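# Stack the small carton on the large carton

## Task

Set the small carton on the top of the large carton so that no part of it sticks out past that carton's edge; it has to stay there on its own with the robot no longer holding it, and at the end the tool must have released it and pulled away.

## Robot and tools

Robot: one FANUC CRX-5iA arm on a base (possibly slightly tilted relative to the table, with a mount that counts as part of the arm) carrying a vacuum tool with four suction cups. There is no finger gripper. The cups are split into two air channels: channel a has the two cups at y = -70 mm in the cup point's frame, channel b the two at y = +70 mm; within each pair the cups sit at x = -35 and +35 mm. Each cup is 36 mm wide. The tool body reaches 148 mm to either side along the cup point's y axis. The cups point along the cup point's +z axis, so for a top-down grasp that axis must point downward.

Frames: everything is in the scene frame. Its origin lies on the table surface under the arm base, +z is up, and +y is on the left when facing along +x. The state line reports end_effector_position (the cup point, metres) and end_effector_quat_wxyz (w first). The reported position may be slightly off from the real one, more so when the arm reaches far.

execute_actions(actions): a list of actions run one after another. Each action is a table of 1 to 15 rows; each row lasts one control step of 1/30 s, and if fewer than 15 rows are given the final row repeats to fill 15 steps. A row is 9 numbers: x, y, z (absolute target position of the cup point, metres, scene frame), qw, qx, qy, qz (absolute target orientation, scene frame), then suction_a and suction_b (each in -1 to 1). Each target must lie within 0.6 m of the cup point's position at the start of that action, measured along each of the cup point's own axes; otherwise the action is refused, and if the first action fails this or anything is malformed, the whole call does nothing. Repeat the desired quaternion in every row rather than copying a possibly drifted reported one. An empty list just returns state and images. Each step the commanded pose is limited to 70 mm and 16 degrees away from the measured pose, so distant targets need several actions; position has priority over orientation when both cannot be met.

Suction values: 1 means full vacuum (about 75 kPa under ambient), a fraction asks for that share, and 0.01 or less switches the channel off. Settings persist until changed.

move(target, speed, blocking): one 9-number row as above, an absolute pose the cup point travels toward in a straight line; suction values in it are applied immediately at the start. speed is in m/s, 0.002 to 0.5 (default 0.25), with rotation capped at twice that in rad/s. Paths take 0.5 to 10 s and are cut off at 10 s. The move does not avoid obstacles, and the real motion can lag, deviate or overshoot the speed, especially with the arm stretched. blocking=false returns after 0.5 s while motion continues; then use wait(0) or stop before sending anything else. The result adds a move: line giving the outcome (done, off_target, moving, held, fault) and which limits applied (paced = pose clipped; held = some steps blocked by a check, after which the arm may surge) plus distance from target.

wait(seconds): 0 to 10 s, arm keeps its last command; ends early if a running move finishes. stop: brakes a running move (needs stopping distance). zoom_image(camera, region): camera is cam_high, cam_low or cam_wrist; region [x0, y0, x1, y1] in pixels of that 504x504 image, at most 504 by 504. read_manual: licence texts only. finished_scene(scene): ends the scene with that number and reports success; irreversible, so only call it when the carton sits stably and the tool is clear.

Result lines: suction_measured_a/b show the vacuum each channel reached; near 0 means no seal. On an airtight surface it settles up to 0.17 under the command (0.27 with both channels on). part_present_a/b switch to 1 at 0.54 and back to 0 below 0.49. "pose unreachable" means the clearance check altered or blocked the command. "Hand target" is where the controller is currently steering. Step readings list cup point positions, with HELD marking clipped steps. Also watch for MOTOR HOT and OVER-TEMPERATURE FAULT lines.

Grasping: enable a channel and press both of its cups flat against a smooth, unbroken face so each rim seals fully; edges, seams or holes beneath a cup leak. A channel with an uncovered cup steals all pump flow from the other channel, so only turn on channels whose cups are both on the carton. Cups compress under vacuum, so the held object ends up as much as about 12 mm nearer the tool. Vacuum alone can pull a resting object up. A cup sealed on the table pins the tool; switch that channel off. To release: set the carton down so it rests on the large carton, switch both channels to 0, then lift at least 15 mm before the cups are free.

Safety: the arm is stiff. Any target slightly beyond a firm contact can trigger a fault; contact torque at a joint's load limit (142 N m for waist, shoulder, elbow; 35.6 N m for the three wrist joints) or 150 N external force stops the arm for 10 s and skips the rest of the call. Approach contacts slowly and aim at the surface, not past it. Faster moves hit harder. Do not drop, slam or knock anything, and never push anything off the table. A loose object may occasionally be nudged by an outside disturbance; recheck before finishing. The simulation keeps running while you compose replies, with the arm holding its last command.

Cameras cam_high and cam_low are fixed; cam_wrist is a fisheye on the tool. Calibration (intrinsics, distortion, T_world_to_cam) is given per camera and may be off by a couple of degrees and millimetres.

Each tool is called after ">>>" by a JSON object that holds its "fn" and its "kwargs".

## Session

>>> {"fn": "execute_actions", "kwargs": {"actions": []}}

Scene clock: 0.00 s.
end_effector_position=(+0.4942, -0.0072, +0.4159) suction_measured_a=0.00 part_present_a=0 suction_measured_b=0.00 part_present_b=0 end_effector_quat_wxyz=(+0.009, +0.712, +0.702, +0.005)
Joint positions: [ 0.261  0.128  0.19   0.002 -1.63  -1.832]
Joint velocities: [-0.     0.    -0.001  0.002 -0.    -0.   ]
Hand target: +0.494, -0.007, +0.416; +0.009, +0.712, +0.702, +0.005
camera_calibration (this result's frames):
cam_wrist: T_world_to_cam=[[-0.98752, -0.149364, -0.049956, 0.495826], [-0.152023, 0.82109, 0.550182, -0.101544], [-0.0411587, 0.55091, -0.833549, 0.50397], [0, 0, 0, 1]] pos_world=[0.494943, -0.120207, 0.500721]

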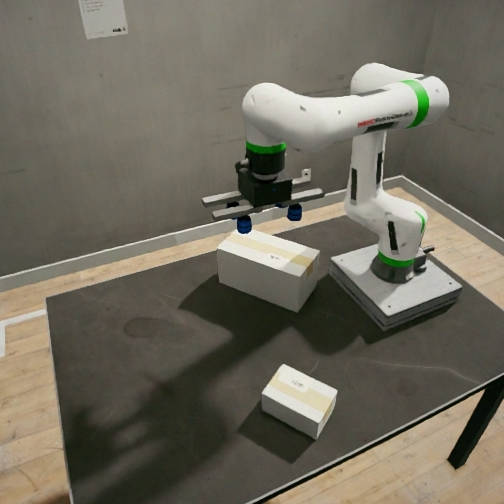

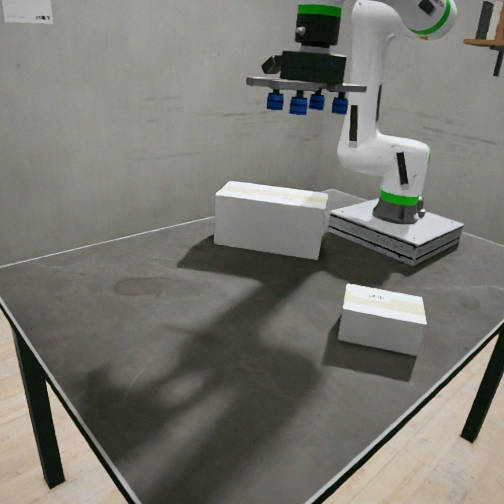

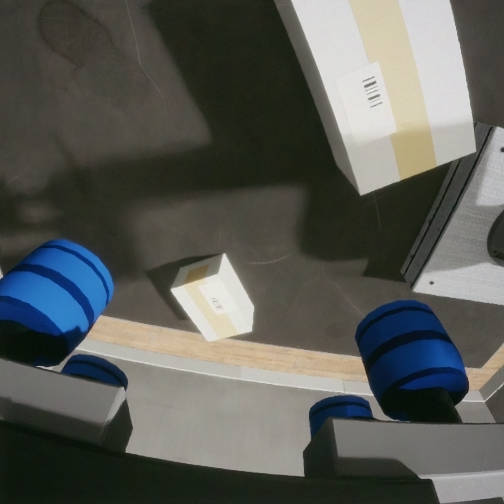

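>>> {"fn": "zoom_image", "kwargs": {"camera": "cam_high", "region": [245, 345, 355, 455]}}

>>> {"fn": "zoom_image", "kwargs": {"camera": "cam_high", "region": [205, 195, 335, 325]}}

>>> {"fn": "zoom_image", "kwargs": {"camera": "cam_low", "region": [325, 265, 435, 375]}}

>>> {"fn": "zoom_image", "kwargs": {"camera": "cam_low", "region": [205, 150, 345, 290]}}

>>> {"fn": "zoom_image", "kwargs": {"camera": "cam_wrist", "region": [155, 240, 275, 360]}}

>>> {"fn": "zoom_image", "kwargs": {"camera": "cam_wrist", "region": [264, 0, 504, 240]}}

Region (245, 345, 355, 455) of cam_high's 504x504 image, scaled by 4.582, with more detail than that image has.

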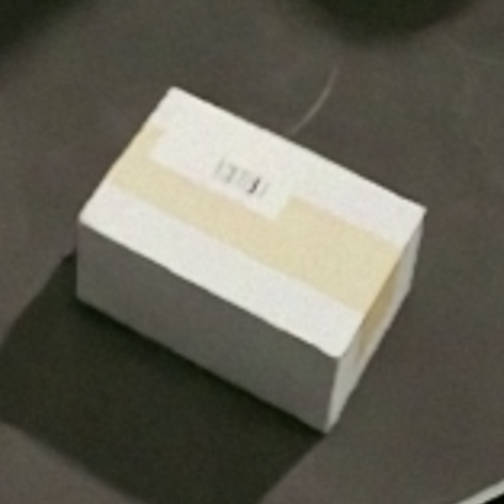

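Region (205, 195, 335, 325) of cam_high's 504x504 image, scaled by 3.877, with more detail than that image has.

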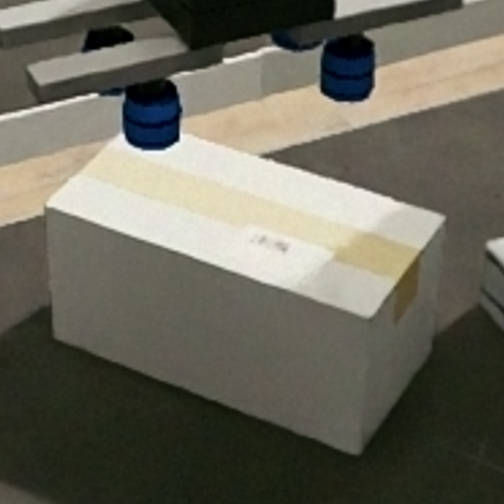

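Region (325, 265, 435, 375) of cam_low's 504x504 image, scaled by 4.582, with more detail than that image has.

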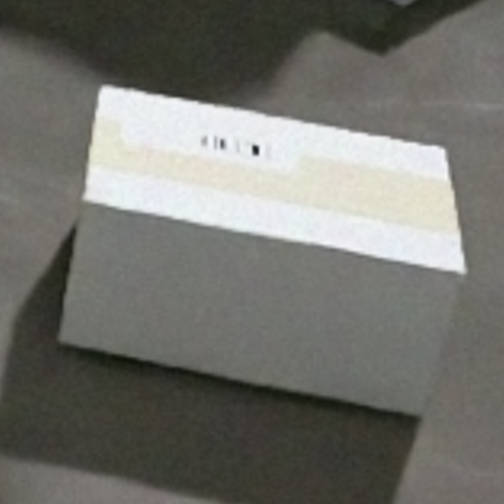

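Region (205, 150, 345, 290) of cam_low's 504x504 image, scaled by 3.600, with more detail than that image has.

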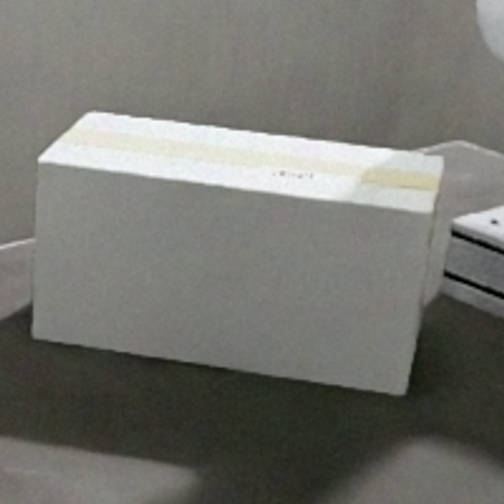

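Region (155, 240, 275, 360) of cam_wrist's 504x504 image, scaled by 4.200, with more detail than that image has.

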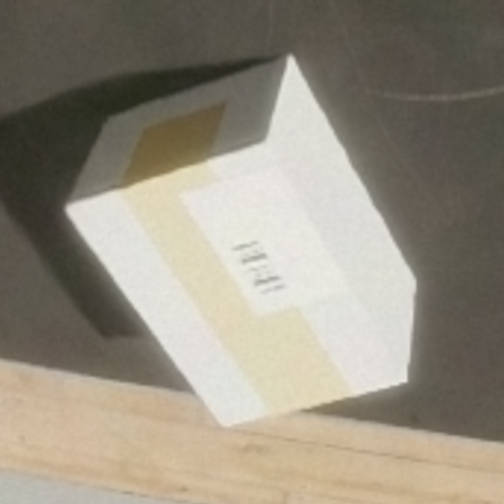

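Region (264, 0, 504, 240) of cam_wrist's 504x504 image, scaled by 2.100, with more detail than that image has.

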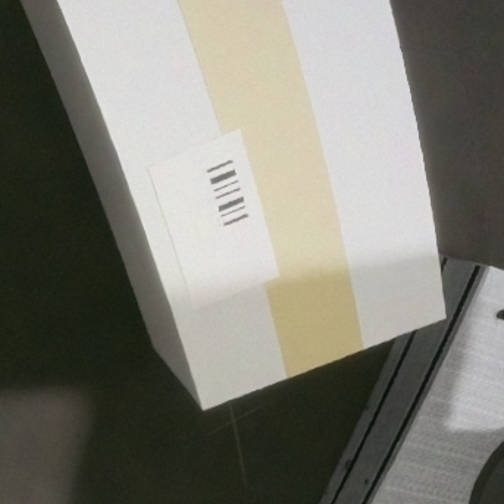

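>>> {"fn": "move", "kwargs": {"target": [0.477, 0.2625, 0.118, 0, 0.4894, 0.8721, 0, 0, 0], "speed": 0.42}}

Scene clock: 3.93 s.
end_effector_position=(+0.4783, +0.2630, +0.1183) suction_measured_a=0.00 part_present_a=0 suction_measured_b=0.00 part_present_b=0 end_effector_quat_wxyz=(-0.001, +0.489, +0.872, +0.001)
Joint positions: [ 0.748  0.435 -0.134 -0.019 -1.009 -1.745]
Joint velocities: [ 0.001  0.001  0.001 -0.001  0.    -0.   ]
Hand target: +0.478, +0.263, +0.118; -0.001, +0.489, +0.872, +0.001
Off the commanded pose: 0.001 m, 0 deg.
move: done
camera_calibration (this result's frames):
cam_wrist: T_world_to_cam=[[-0.755689, -0.65413, -0.0323821, 0.525378], [-0.556039, 0.614673, 0.559462, 0.0843745], [-0.346057, 0.440785, -0.828223, 0.280549], [0, 0, 0, 1]] pos_world=[0.541024, 0.168141, 0.202166]

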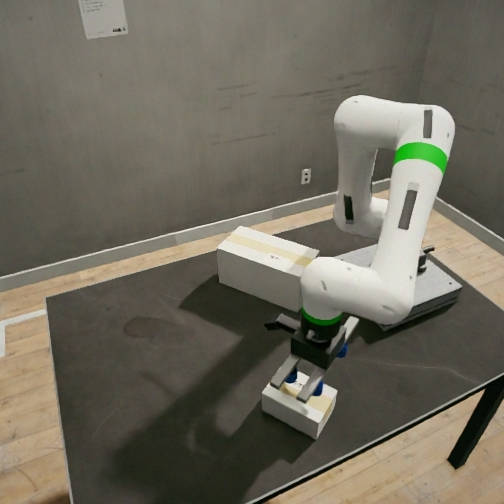

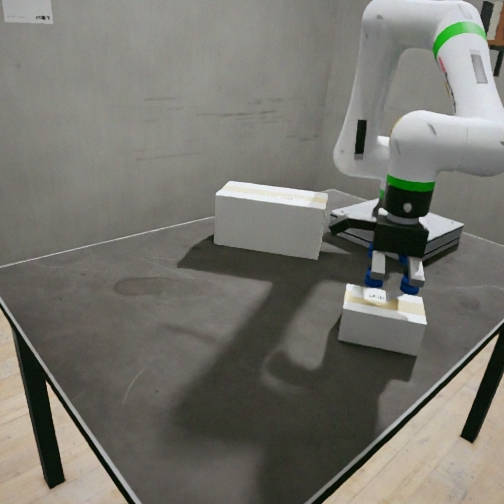

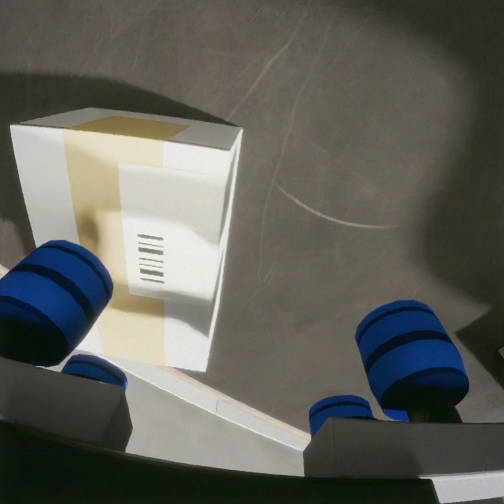

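>>> {"fn": "zoom_image", "kwargs": {"camera": "cam_wrist", "region": [0, 100, 280, 380]}}

Region (0, 100, 280, 380) of cam_wrist's 504x504 image, scaled by 1.800, with more detail than that image has.

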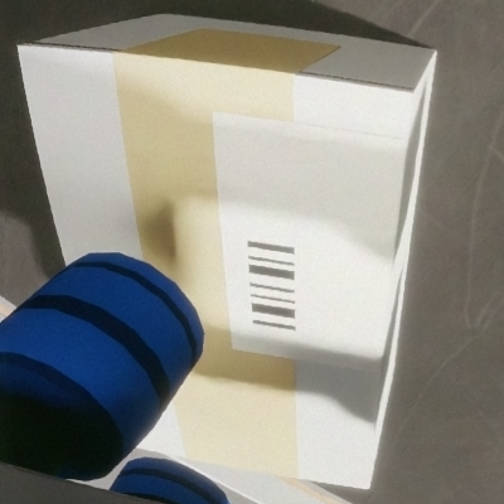

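>>> {"fn": "execute_actions", "kwargs": {"actions": [[[0.4781,0.2625,0.1165,0,0.489,0.8723,0,0,0],[0.4777,0.2616,0.1135,0,0.4885,0.8726,0,0,0],[0.4772,0.2605,0.1095,0,0.488,0.8729,0,0,0],[0.4766,0.2593,0.105,0,0.4874,0.8732,0,0,0],[0.4761,0.2582,0.1005,0,0.4869,0.8735,0,0,1],[0.4757,0.2573,0.0962,0,0.4865,0.8737,0,0,1],[0.4754,0.2567,0.0923,0,0.4863,0.8738,0,0,1],[0.4753,0.2565,0.089,0,0.4863,0.8738,0,0,1],[0.4753,0.2565,0.0862,0,0.4863,0.8738,0,0,1],[0.4753,0.2565,0.0838,0,0.4863,0.8738,0,0,1],[0.4753,0.2565,0.0817,0,0.4863,0.8738,0,0,1],[0.4753,0.2565,0.0797,0,0.4863,0.8738,0,0,1],[0.4753,0.2565,0.0778,0,0.4863,0.8738,0,0,1],[0.4753,0.2565,0.0759,0,0.4863,0.8738,0,0,1],[0.4753,0.2565,0.074,0,0.4863,0.8738,0,0,1]]]}}

Scene clock: 5.60 s.
end_effector_position=(+0.4754, +0.2564, +0.0783) suction_measured_a=0.00 part_present_a=0 suction_measured_b=0.09 part_present_b=0 end_effector_quat_wxyz=(+0.000, +0.486, +0.874, -0.000)
Joint positions: [ 0.745  0.481 -0.18  -0.018 -0.919 -1.734]
Joint velocities: [ 0.002  0.091 -0.036  0.     0.123  0.002]
Hand target: +0.475, +0.257, +0.074; -0.000, +0.486, +0.874, -0.000
Off the commanded pose: 0.004 m, 0 deg.
Step readings (end_effector_position):
0: (+0.4783, +0.2630, +0.1182)
1: (+0.4783, +0.2630, +0.1181)
2: (+0.4782, +0.2630, +0.1173)
4: (+0.4775, +0.2618, +0.1131)
8: (+0.4757, +0.2578, +0.0982)
15: end_effector_position above
camera_calibration (this result's frames):
cam_wrist: T_world_to_cam=[[-0.751534, -0.658964, -0.0310399, 0.516767], [-0.560075, 0.612476, 0.557844, 0.111768], [-0.348588, 0.436623, -0.829365, 0.251654], [0, 0, 0, 1]] pos_world=[0.53869, 0.162198, 0.162405]

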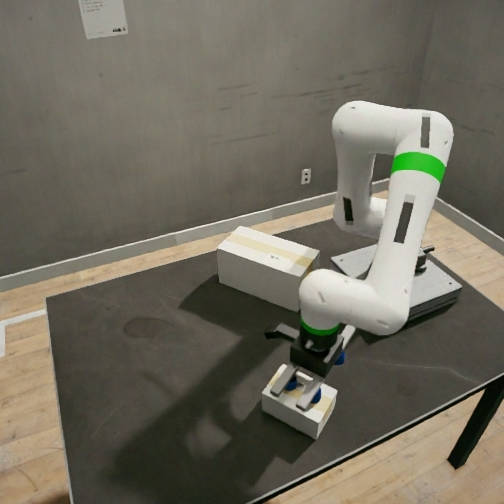

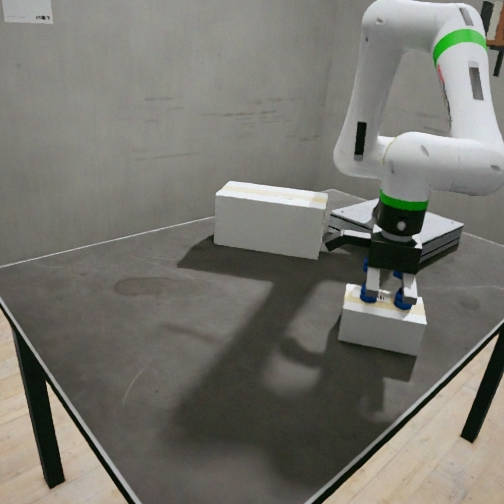

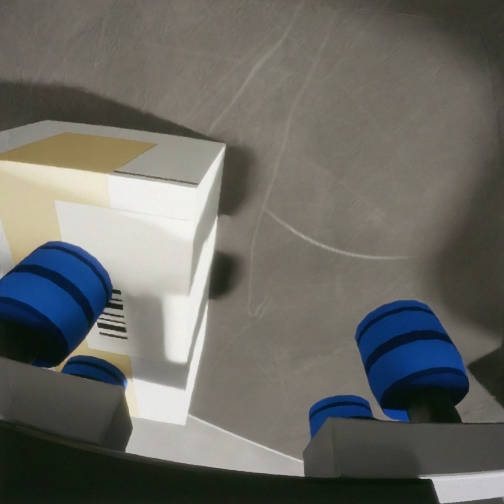

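>>> {"fn": "zoom_image", "kwargs": {"camera": "cam_high", "region": [205, 195, 335, 325]}}

Region (205, 195, 335, 325) of cam_high's 504x504 image, scaled by 3.877, with more detail than that image has.

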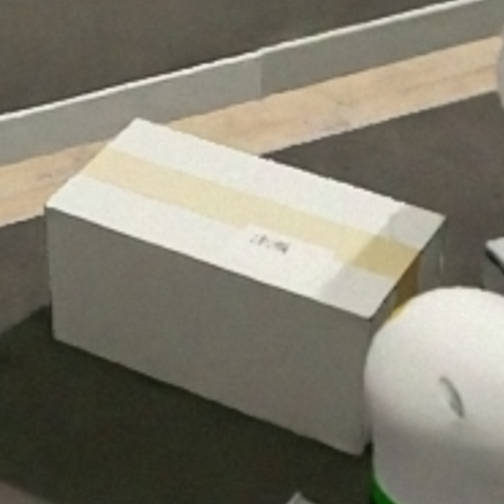

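>>> {"fn": "execute_actions", "kwargs": {"actions": []}}

Scene clock: 7.77 s.
end_effector_position=(+0.4753, +0.2566, +0.0741) suction_measured_a=0.00 part_present_a=0 suction_measured_b=0.91 part_present_b=1 end_effector_quat_wxyz=(-0.000, +0.486, +0.874, -0.000)
Joint positions: [ 0.745  0.487 -0.182 -0.019 -0.91  -1.734]
Joint velocities: [ 0.002  0.    -0.    -0.     0.003  0.   ]
Hand target: +0.475, +0.257, +0.074; -0.000, +0.486, +0.874, -0.000
Off the commanded pose: 0.000 m, 0 deg.
camera_calibration (this result's frames):
cam_wrist: T_world_to_cam=[[-0.751602, -0.658884, -0.0310888, 0.516652], [-0.559916, 0.612372, 0.558117, 0.11392], [-0.348697, 0.436889, -0.829179, 0.248052], [0, 0, 0, 1]] pos_world=[0.538597, 0.162281, 0.158161]

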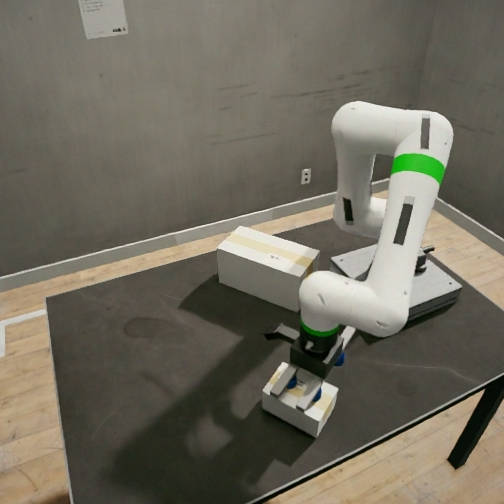

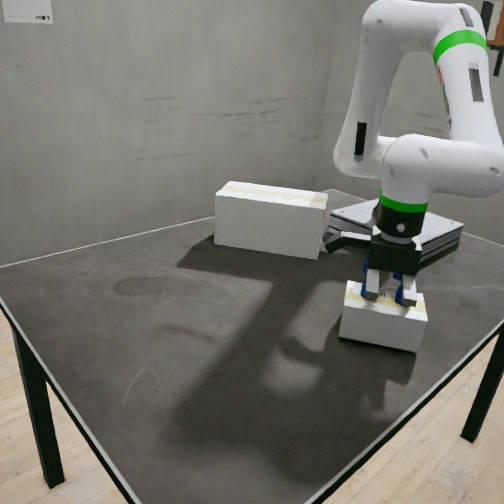

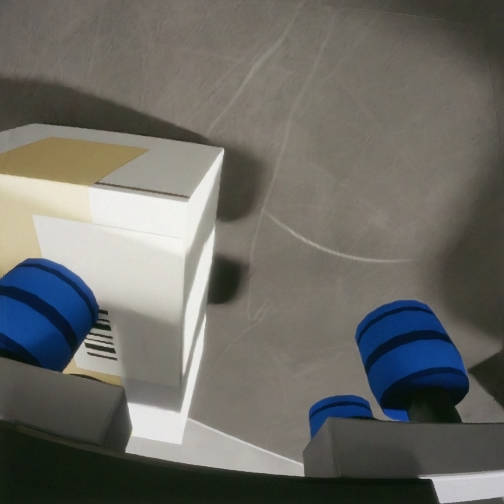

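Strong seal (0.91). Carrying it over.

>>> {"fn": "execute_actions", "kwargs": {"actions": [[[0.4753,0.2565,0.074,0,0.4863,0.8738,0,0,1],[0.4753,0.2565,0.0742,0,0.4863,0.8738,0,0,1],[0.4753,0.2565,0.0747,0,0.4863,0.8738,0,0,1],[0.4753,0.2564,0.0755,0,0.4863,0.8738,0,0,1],[0.4752,0.2561,0.0769,0,0.4863,0.8738,0,0,1],[0.475,0.2557,0.0787,0,0.4863,0.8738,0,0,1],[0.4748,0.2549,0.0812,0,0.4862,0.8738,0,0,1],[0.4745,0.2538,0.0843,0,0.4861,0.8739,0,0,1],[0.474,0.2523,0.088,0,0.4861,0.8739,0,0,1],[0.4735,0.2504,0.0924,0,0.4859,0.874,0,0,1],[0.4727,0.2481,0.0974,0,0.4858,0.8741,0,0,1],[0.4719,0.2452,0.103,0,0.4856,0.8742,0,0,1],[0.4708,0.2418,0.1092,0,0.4854,0.8743,0,0,1],[0.4697,0.2379,0.1159,0,0.4852,0.8744,0,0,1],[0.4683,0.2334,0.123,0,0.485,0.8745,0,0,1]],[[0.4668,0.2284,0.1305,0,0.4847,0.8747,0,0,1],[0.4651,0.2228,0.1383,0,0.4843,0.8749,0,0,1],[0.4632,0.2166,0.1464,0,0.484,0.875,0,0,1],[0.4611,0.2099,0.1547,0,0.4836,0.8753,0,0,1],[0.4589,0.2026,0.163,0,0.4831,0.8755,0,0,1],[0.4565,0.1947,0.1713,0,0.4827,0.8757,0,0,1],[0.454,0.1863,0.1796,0,0.4822,0.876,0,0,1],[0.4513,0.1774,0.1877,0,0.4817,0.8763,0,0,1],[0.4484,0.168,0.1955,0,0.4811,0.8766,0,0,1],[0.4454,0.1581,0.203,0,0.4805,0.8769,0,0,1],[0.4423,0.1478,0.2101,0,0.4799,0.8772,0,0,1],[0.439,0.137,0.2168,0,0.4793,0.8775,0,0,1],[0.4356,0.1258,0.223,0,0.4787,0.8779,0,0,1],[0.4321,0.1143,0.2286,0,0.478,0.8783,0,0,1],[0.4285,0.1025,0.2336,0,0.4773,0.8786,0,0,1]],[[0.4249,0.0904,0.238,0,0.4766,0.879,0,0,1],[0.4211,0.078,0.2417,0,0.4759,0.8794,0,0,1],[0.4173,0.0655,0.2448,0,0.4751,0.8798,0,0,1],[0.4134,0.0527,0.2473,0,0.4744,0.8802,0,0,1],[0.4095,0.0399,0.2491,0,0.4736,0.8806,0,0,1],[0.4056,0.0269,0.2505,0,0.4729,0.881,0,0,1],[0.4017,0.014,0.2513,0,0.4721,0.8814,0,0,1],[0.3977,0.001,0.2518,0,0.4713,0.8818,0,0,1],[0.3938,-0.012,0.252,0,0.4706,0.8822,0,0,1],[0.3899,-0.0248,0.252,0,0.4698,0.8826,0,0,1],[0.386,-0.0376,0.252,0,0.4691,0.883,0,0,1],[0.3822,-0.0501,0.252,0,0.4683,0.8834,0,0,1],[0.3784,-0.0625,0.252,0,0.4676,0.8838,0,0,1],[0.3748,-0.0746,0.252,0,0.4669,0.8842,0,0,1],[0.3712,-0.0864,0.252,0,0.4662,0.8845,0,0,1]],[[0.3677,-0.0979,0.252,0,0.4655,0.8849,0,0,1],[0.3643,-0.1091,0.252,0,0.4649,0.8853,0,0,1],[0.361,-0.1199,0.252,0,0.4643,0.8856,0,0,1],[0.3579,-0.1302,0.252,0,0.4637,0.8859,0,0,1],[0.3549,-0.1401,0.252,0,0.4631,0.8862,0,0,1],[0.352,-0.1495,0.252,0,0.4625,0.8865,0,0,1],[0.3493,-0.1584,0.252,0,0.462,0.8868,0,0,1],[0.3468,-0.1668,0.252,0,0.4615,0.8871,0,0,1],[0.3444,-0.1747,0.252,0,0.4611,0.8873,0,0,1],[0.3422,-0.182,0.2519,0,0.4606,0.8875,0,0,1],[0.3401,-0.1887,0.2517,0,0.4602,0.8878,0,0,1],[0.3382,-0.1949,0.2513,0,0.4599,0.8879,0,0,1],[0.3365,-0.2005,0.2507,0,0.4595,0.8881,0,0,1],[0.335,-0.2055,0.25,0,0.4592,0.8883,0,0,1],[0.3336,-0.21,0.2491,0,0.459,0.8884,0,0,1]],[[0.3325,-0.2139,0.248,0,0.4588,0.8885,0,0,1],[0.3314,-0.2173,0.2468,0,0.4586,0.8886,0,0,1],[0.3306,-0.2202,0.2455,0,0.4584,0.8887,0,0,1],[0.3298,-0.2225,0.2441,0,0.4583,0.8888,0,0,1],[0.3293,-0.2244,0.2427,0,0.4581,0.8889,0,0,1],[0.3288,-0.2259,0.2413,0,0.4581,0.8889,0,0,1],[0.3285,-0.227,0.24,0,0.458,0.889,0,0,1],[0.3283,-0.2278,0.2388,0,0.4579,0.889,0,0,1],[0.3281,-0.2282,0.2378,0,0.4579,0.889,0,0,1],[0.328,-0.2285,0.2369,0,0.4579,0.889,0,0,1],[0.328,-0.2286,0.2362,0,0.4579,0.889,0,0,1],[0.328,-0.2286,0.2356,0,0.4579,0.889,0,0,1],[0.328,-0.2286,0.2352,0,0.4579,0.889,0,0,1],[0.328,-0.2286,0.235,0,0.4579,0.889,0,0,1],[0.328,-0.2286,0.235,0,0.4579,0.889,0,0,1]]]}}

Scene clock: 11.33 s.
end_effector_position=(+0.3279, -0.2285, +0.2355) suction_measured_a=0.00 part_present_a=0 suction_measured_b=0.91 part_present_b=1 end_effector_quat_wxyz=(+0.000, +0.458, +0.889, -0.000)
Joint positions: [-0.263 -0.038 -0.407 -0.    -1.219 -0.673]
Joint velocities: [-0.003  0.009 -0.012 -0.     0.019  0.003]
Hand target: +0.328, -0.229, +0.235; -0.000, +0.458, +0.889, -0.000
Off the commanded pose: 0.001 m, 0 deg.
Step readings (end_effector_position; steps 1 to 15: 1st action; 16 to 30: 2nd action; 31 to 45: 3rd action; 46 to 60: 4th action; 61 to 75: 5th action):
0: (+0.4753, +0.2566, +0.0741)
1: (+0.4753, +0.2566, +0.0741)
2: (+0.4753, +0.2566, +0.0741)
4: (+0.4752, +0.2565, +0.0743)
8: (+0.4749, +0.2556, +0.0789)
15: (+0.4716, +0.2439, +0.1045)
16: (+0.4707, +0.2408, +0.1099)
17: (+0.4697, +0.2372, +0.1158)
19: (+0.4672, +0.2286, +0.1285)
23: (+0.4604, +0.2056, +0.1566)
30: (+0.4421, +0.1462, +0.2057)
31: (+0.4388, +0.1358, +0.2118)
32: (+0.4354, +0.1249, +0.2175)
34: (+0.4281, +0.1018, +0.2277)
38: (+0.4125, +0.0541, +0.2412)
45: (+0.3849, -0.0287, +0.2486)
46: (+0.3811, -0.0402, +0.2489)
47: (+0.3774, -0.0516, +0.2493)
49: (+0.3701, -0.0743, +0.2500)
53: (+0.3558, -0.1179, +0.2512)
60: (+0.3362, -0.1827, +0.2522)
61: (+0.3347, -0.1904, +0.2517)
62: (+0.3334, -0.1973, +0.2509)
64: (+0.3313, -0.2090, +0.2487)
68: (+0.3287, -0.2240, +0.2423)
75: end_effector_position above
camera_calibration (this result's frames):
cam_wrist: T_world_to_cam=[[-0.707714, -0.705832, -0.0306855, 0.06608], [-0.598051, 0.575391, 0.557906, 0.24246], [-0.376132, 0.41319, -0.829337, 0.546045], [0, 0, 0, 1]] pos_world=[0.397154, -0.318488, 0.319613]

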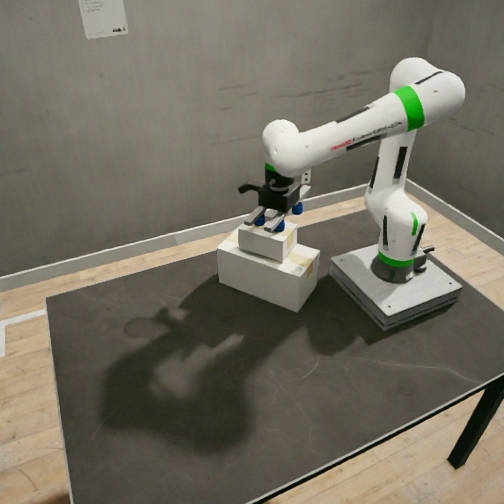

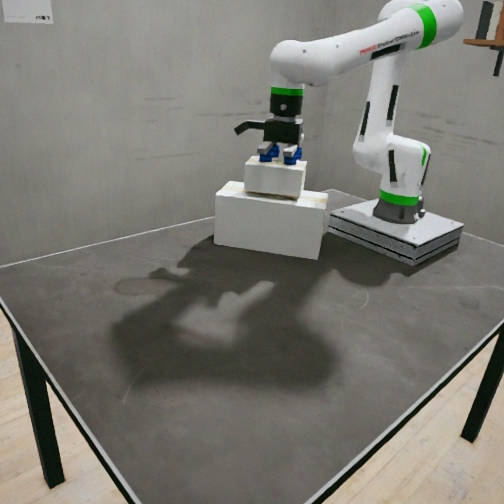

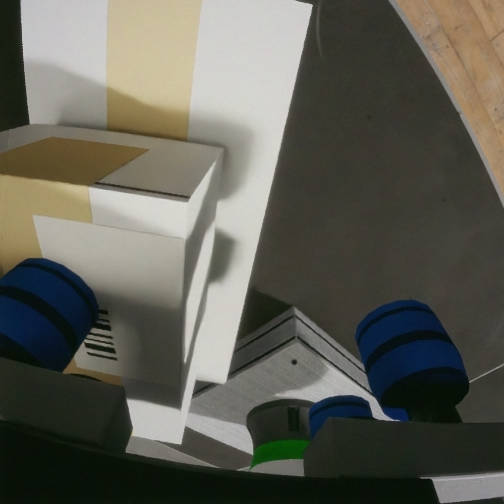

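>>> {"fn": "zoom_image", "kwargs": {"camera": "cam_wrist", "region": [0, 0, 330, 220]}}

>>> {"fn": "zoom_image", "kwargs": {"camera": "cam_low", "region": [205, 135, 345, 235]}}

>>> {"fn": "zoom_image", "kwargs": {"camera": "cam_high", "region": [205, 195, 335, 325]}}

Region (0, 0, 330, 220) of cam_wrist's 504x504 image, scaled by 1.527, with more detail than that image has.

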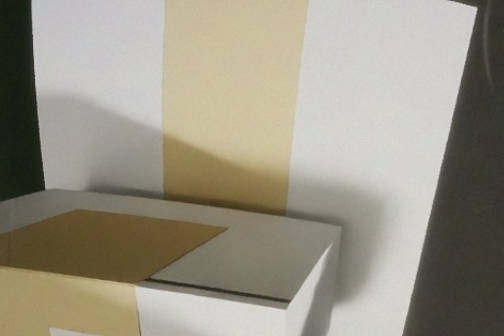

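Region (205, 135, 345, 235) of cam_low's 504x504 image, scaled by 3.600, with more detail than that image has; it fills the top 360 rows of this view, and the rest is white.

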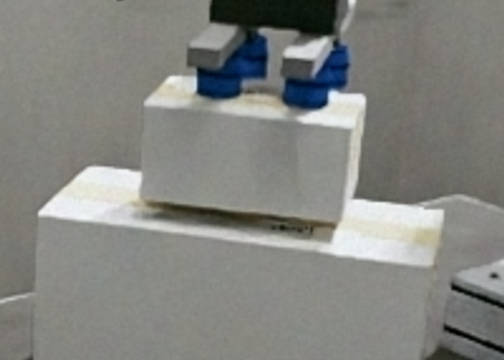

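Region (205, 195, 335, 325) of cam_high's 504x504 image, scaled by 3.877, with more detail than that image has.

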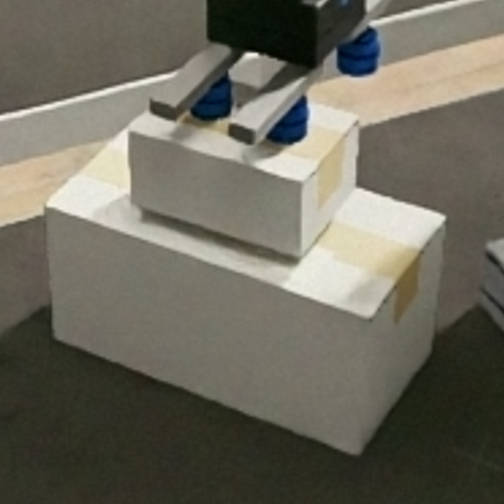

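>>> {"fn": "execute_actions", "kwargs": {"actions": [[[0.3277,-0.2288,0.2347,0,0.4579,0.889,0,0,1],[0.3271,-0.2292,0.234,0,0.4579,0.889,0,0,1],[0.3263,-0.2298,0.233,0,0.4579,0.889,0,0,1],[0.3254,-0.2304,0.2317,0,0.4579,0.889,0,0,1],[0.3246,-0.231,0.2303,0,0.4579,0.889,0,0,1],[0.324,-0.2315,0.2289,0,0.4579,0.889,0,0,1],[0.3236,-0.2317,0.2276,0,0.4579,0.889,0,0,1],[0.3235,-0.2318,0.2264,0,0.4579,0.889,0,0,1],[0.3235,-0.2318,0.2254,0,0.4579,0.889,0,0,0.9],[0.3235,-0.2318,0.2245,0,0.4579,0.889,0,0,0.8],[0.3235,-0.2318,0.2238,0,0.4579,0.889,0,0,0.7],[0.3235,-0.2318,0.2232,0,0.4579,0.889,0,0,0.6],[0.3235,-0.2318,0.2227,0,0.4579,0.889,0,0,0.5],[0.3235,-0.2318,0.2223,0,0.4579,0.889,0,0,0.42],[0.3235,-0.2318,0.222,0,0.4579,0.889,0,0,0.35]]]}}

>>> {"fn": "wait", "kwargs": {"seconds": 0.4}}

>>> {"fn": "zoom_image", "kwargs": {"camera": "cam_low", "region": [205, 135, 345, 235]}}

Scene clock: 13.53 s.
end_effector_position=(+0.3235, -0.2318, +0.2228) suction_measured_a=0.00 part_present_a=0 suction_measured_b=0.54 part_present_b=1 end_effector_quat_wxyz=(-0.000, +0.458, +0.889, -0.000)
Joint positions: [-0.275 -0.031 -0.431 -0.    -1.187 -0.662]
Joint velocities: [-0.     0.014 -0.02   0.001  0.033  0.   ]
Hand target: +0.324, -0.232, +0.222; -0.000, +0.458, +0.889, -0.000
Off the commanded pose: 0.001 m, 0 deg.
Step readings (end_effector_position):
0: (+0.3279, -0.2286, +0.2351)
1: (+0.3279, -0.2286, +0.2350)
2: (+0.3277, -0.2288, +0.2349)
4: (+0.3269, -0.2294, +0.2337)
8: (+0.3242, -0.2313, +0.2290)
15: end_effector_position above
camera_calibration (this result's frames):
cam_wrist: T_world_to_cam=[[-0.707699, -0.705828, -0.0311247, 0.0603751], [-0.598159, 0.575135, 0.558055, 0.248734], [-0.37599, 0.413552, -0.82922, 0.535225], [0, 0, 0, 1]] pos_world=[0.392749, -0.321785, 0.306891]

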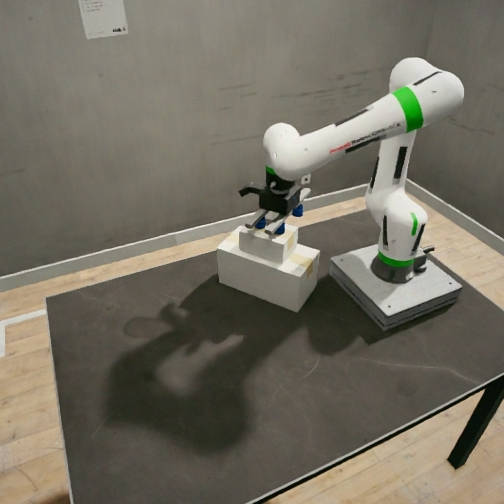

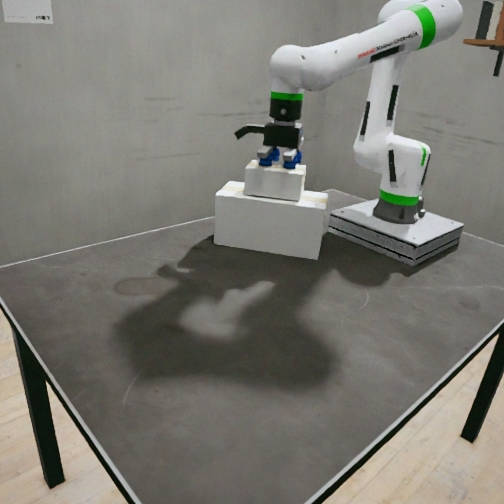

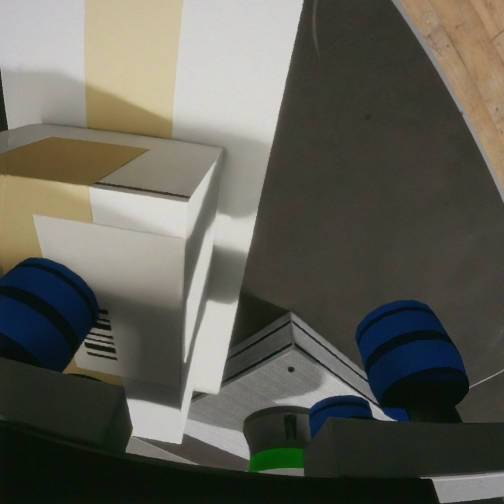

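Scene clock: 13.93 s.
end_effector_position=(+0.3235, -0.2318, +0.2220) suction_measured_a=0.00 part_present_a=0 suction_measured_b=0.41 part_present_b=0 end_effector_quat_wxyz=(-0.000, +0.458, +0.889, -0.000)
Joint positions: [-0.275 -0.03  -0.432 -0.    -1.185 -0.662]
Joint velocities: [-0.001 -0.     0.    -0.    -0.     0.   ]
Hand target: +0.324, -0.232, +0.222; -0.000, +0.458, +0.889, -0.000
Off the commanded pose: 0.000 m, 0 deg.
wait: 0.40 s; at rest by 0.17 s
camera_calibration (this result's frames):
cam_wrist: T_world_to_cam=[[-0.707699, -0.705828, -0.0311312, 0.0603461], [-0.598165, 0.575139, 0.558045, 0.249185], [-0.375979, 0.41355, -0.829227, 0.53457], [0, 0, 0, 1]] pos_world=[0.392747, -0.321793, 0.306102]

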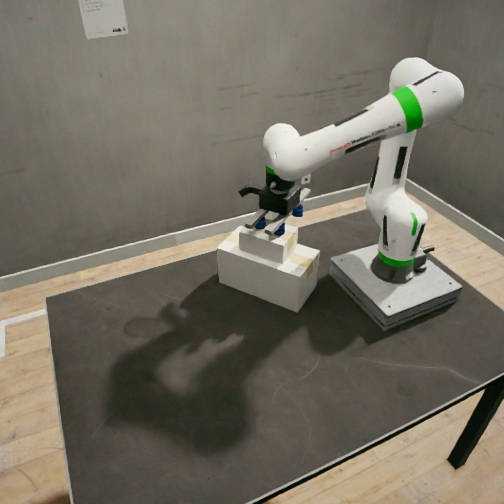

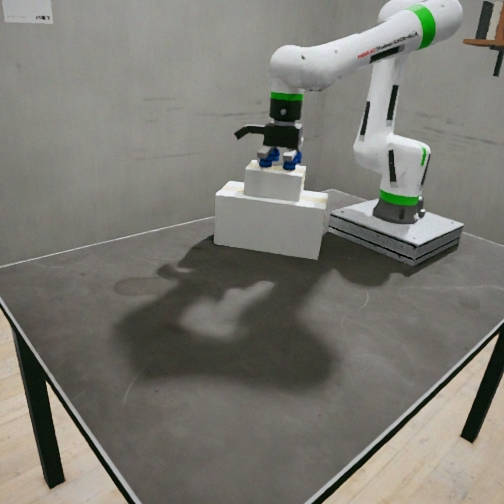

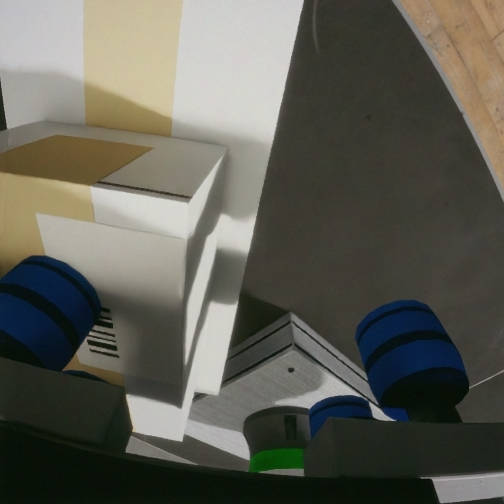

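Region (205, 135, 345, 235) of cam_low's 504x504 image, scaled by 3.600, with more detail than that image has; it fills the top 360 rows of this view, and the rest is white.

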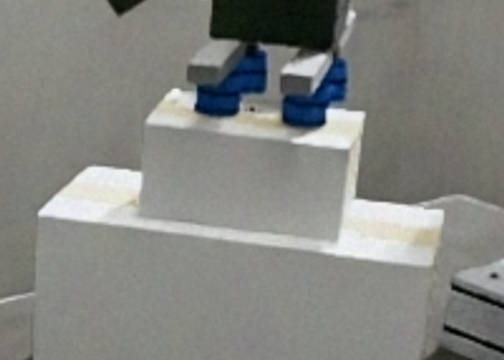

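>>> {"fn": "execute_actions", "kwargs": {"actions": [[[0.3235,-0.2318,0.2216,0,0.4579,0.889,0,0,0.3],[0.3235,-0.2318,0.2211,0,0.4579,0.889,0,0,0.25],[0.3235,-0.2318,0.2207,0,0.4579,0.889,0,0,0.2],[0.3235,-0.2318,0.2205,0,0.4579,0.889,0,0,0.15],[0.3235,-0.2318,0.2205,0,0.4579,0.889,0,0,0.1],[0.3235,-0.2318,0.2205,0,0.4579,0.889,0,0,0.05],[0.3235,-0.2318,0.2205,0,0.4579,0.889,0,0,0],[0.3235,-0.2318,0.2205,0,0.4579,0.889,0,0,0],[0.3235,-0.2318,0.2205,0,0.4579,0.889,0,0,0],[0.3235,-0.2318,0.2205,0,0.4579,0.889,0,0,0],[0.3235,-0.2318,0.221,0,0.4579,0.889,0,0,0],[0.3235,-0.2318,0.2222,0,0.4579,0.889,0,0,0],[0.3235,-0.2318,0.2245,0,0.4579,0.889,0,0,0],[0.3235,-0.2318,0.228,0,0.4579,0.889,0,0,0],[0.3235,-0.2318,0.233,0,0.4579,0.889,0,0,0]],[[0.3235,-0.2318,0.2395,0,0.4579,0.889,0,0,0],[0.3235,-0.2318,0.2475,0,0.4579,0.889,0,0,0],[0.3235,-0.2318,0.2565,0,0.4579,0.889,0,0,0],[0.3235,-0.2318,0.2665,0,0.4579,0.889,0,0,0],[0.3235,-0.2318,0.277,0,0.4579,0.889,0,0,0],[0.3235,-0.2318,0.288,0,0.4579,0.889,0,0,0],[0.3235,-0.2318,0.299,0,0.4579,0.889,0,0,0],[0.3235,-0.2318,0.3095,0,0.4579,0.889,0,0,0],[0.3235,-0.2318,0.3195,0,0.4579,0.889,0,0,0],[0.3235,-0.2318,0.3285,0,0.4579,0.889,0,0,0],[0.3235,-0.2318,0.336,0,0.4579,0.889,0,0,0],[0.3235,-0.2318,0.342,0,0.4579,0.889,0,0,0],[0.3235,-0.2318,0.3463,0,0.4579,0.889,0,0,0],[0.3235,-0.2318,0.349,0,0.4579,0.889,0,0,0],[0.3235,-0.2318,0.35,0,0.4579,0.889,0,0,0]]]}}

Scene clock: 15.53 s.
end_effector_position=(+0.3229, -0.2323, +0.3382) suction_measured_a=0.00 part_present_a=0 suction_measured_b=0.00 part_present_b=0 end_effector_quat_wxyz=(+0.002, +0.458, +0.889, -0.001)
Joint positions: [-0.275 -0.105 -0.222  0.002 -1.467 -0.662]
Joint velocities: [ 0.002 -0.039  0.395  0.001 -0.446 -0.001]
Hand target: +0.323, -0.232, +0.350; +0.001, +0.458, +0.889, -0.000
Off the commanded pose: 0.012 m, 0 deg.
Step readings (end_effector_position; steps 1 to 15: 1st action; 16 to 30: 2nd action):
0: (+0.3235, -0.2318, +0.2220)
1: (+0.3235, -0.2318, +0.2220)
2: (+0.3235, -0.2318, +0.2218)
4: (+0.3235, -0.2318, +0.2211)
8: (+0.3236, -0.2318, +0.2206)
15: (+0.3235, -0.2318, +0.2249)
16: (+0.3235, -0.2318, +0.2279)
17: (+0.3234, -0.2318, +0.2319)
19: (+0.3235, -0.2318, +0.2431)
23: (+0.3234, -0.2322, +0.2758)
30: end_effector_position above
camera_calibration (this result's frames):
cam_wrist: T_world_to_cam=[[-0.708011, -0.705529, -0.030817, 0.063221], [-0.599303, 0.577183, 0.554703, 0.186225], [-0.373572, 0.411205, -0.831477, 0.630363], [0, 0, 0, 1]] pos_world=[0.391853, -0.32209, 0.422781]

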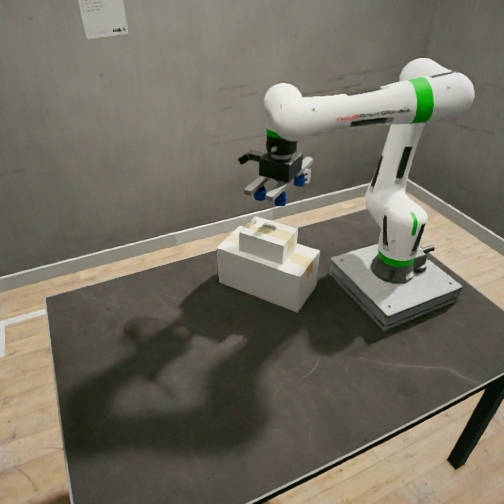

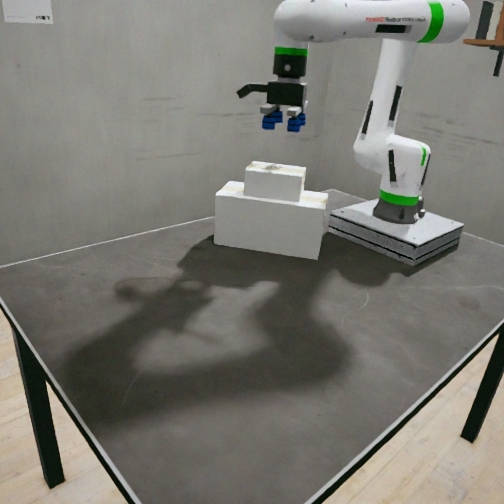

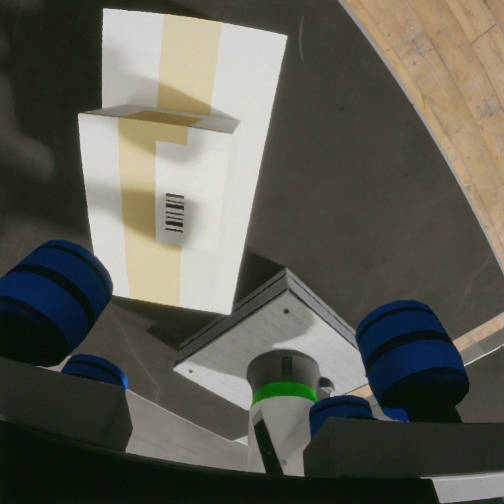

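>>> {"fn": "zoom_image", "kwargs": {"camera": "cam_high", "region": [205, 185, 335, 315]}}

Region (205, 185, 335, 315) of cam_high's 504x504 image, scaled by 3.877, with more detail than that image has.

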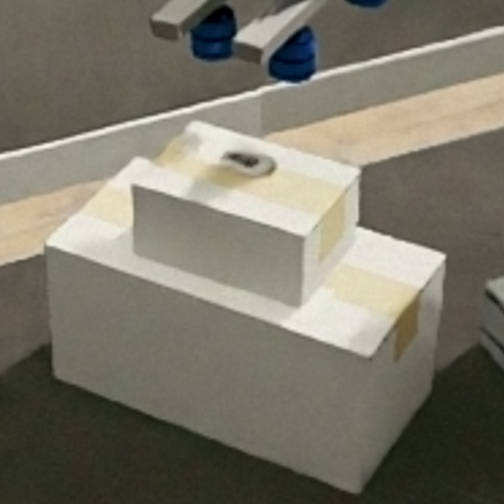

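The small carton is centred with a margin on every side, and the tool is about 12 cm clear.

>>> {"fn": "finished_scene", "kwargs": {"scene": 2}}

The scene is finished: the task was done.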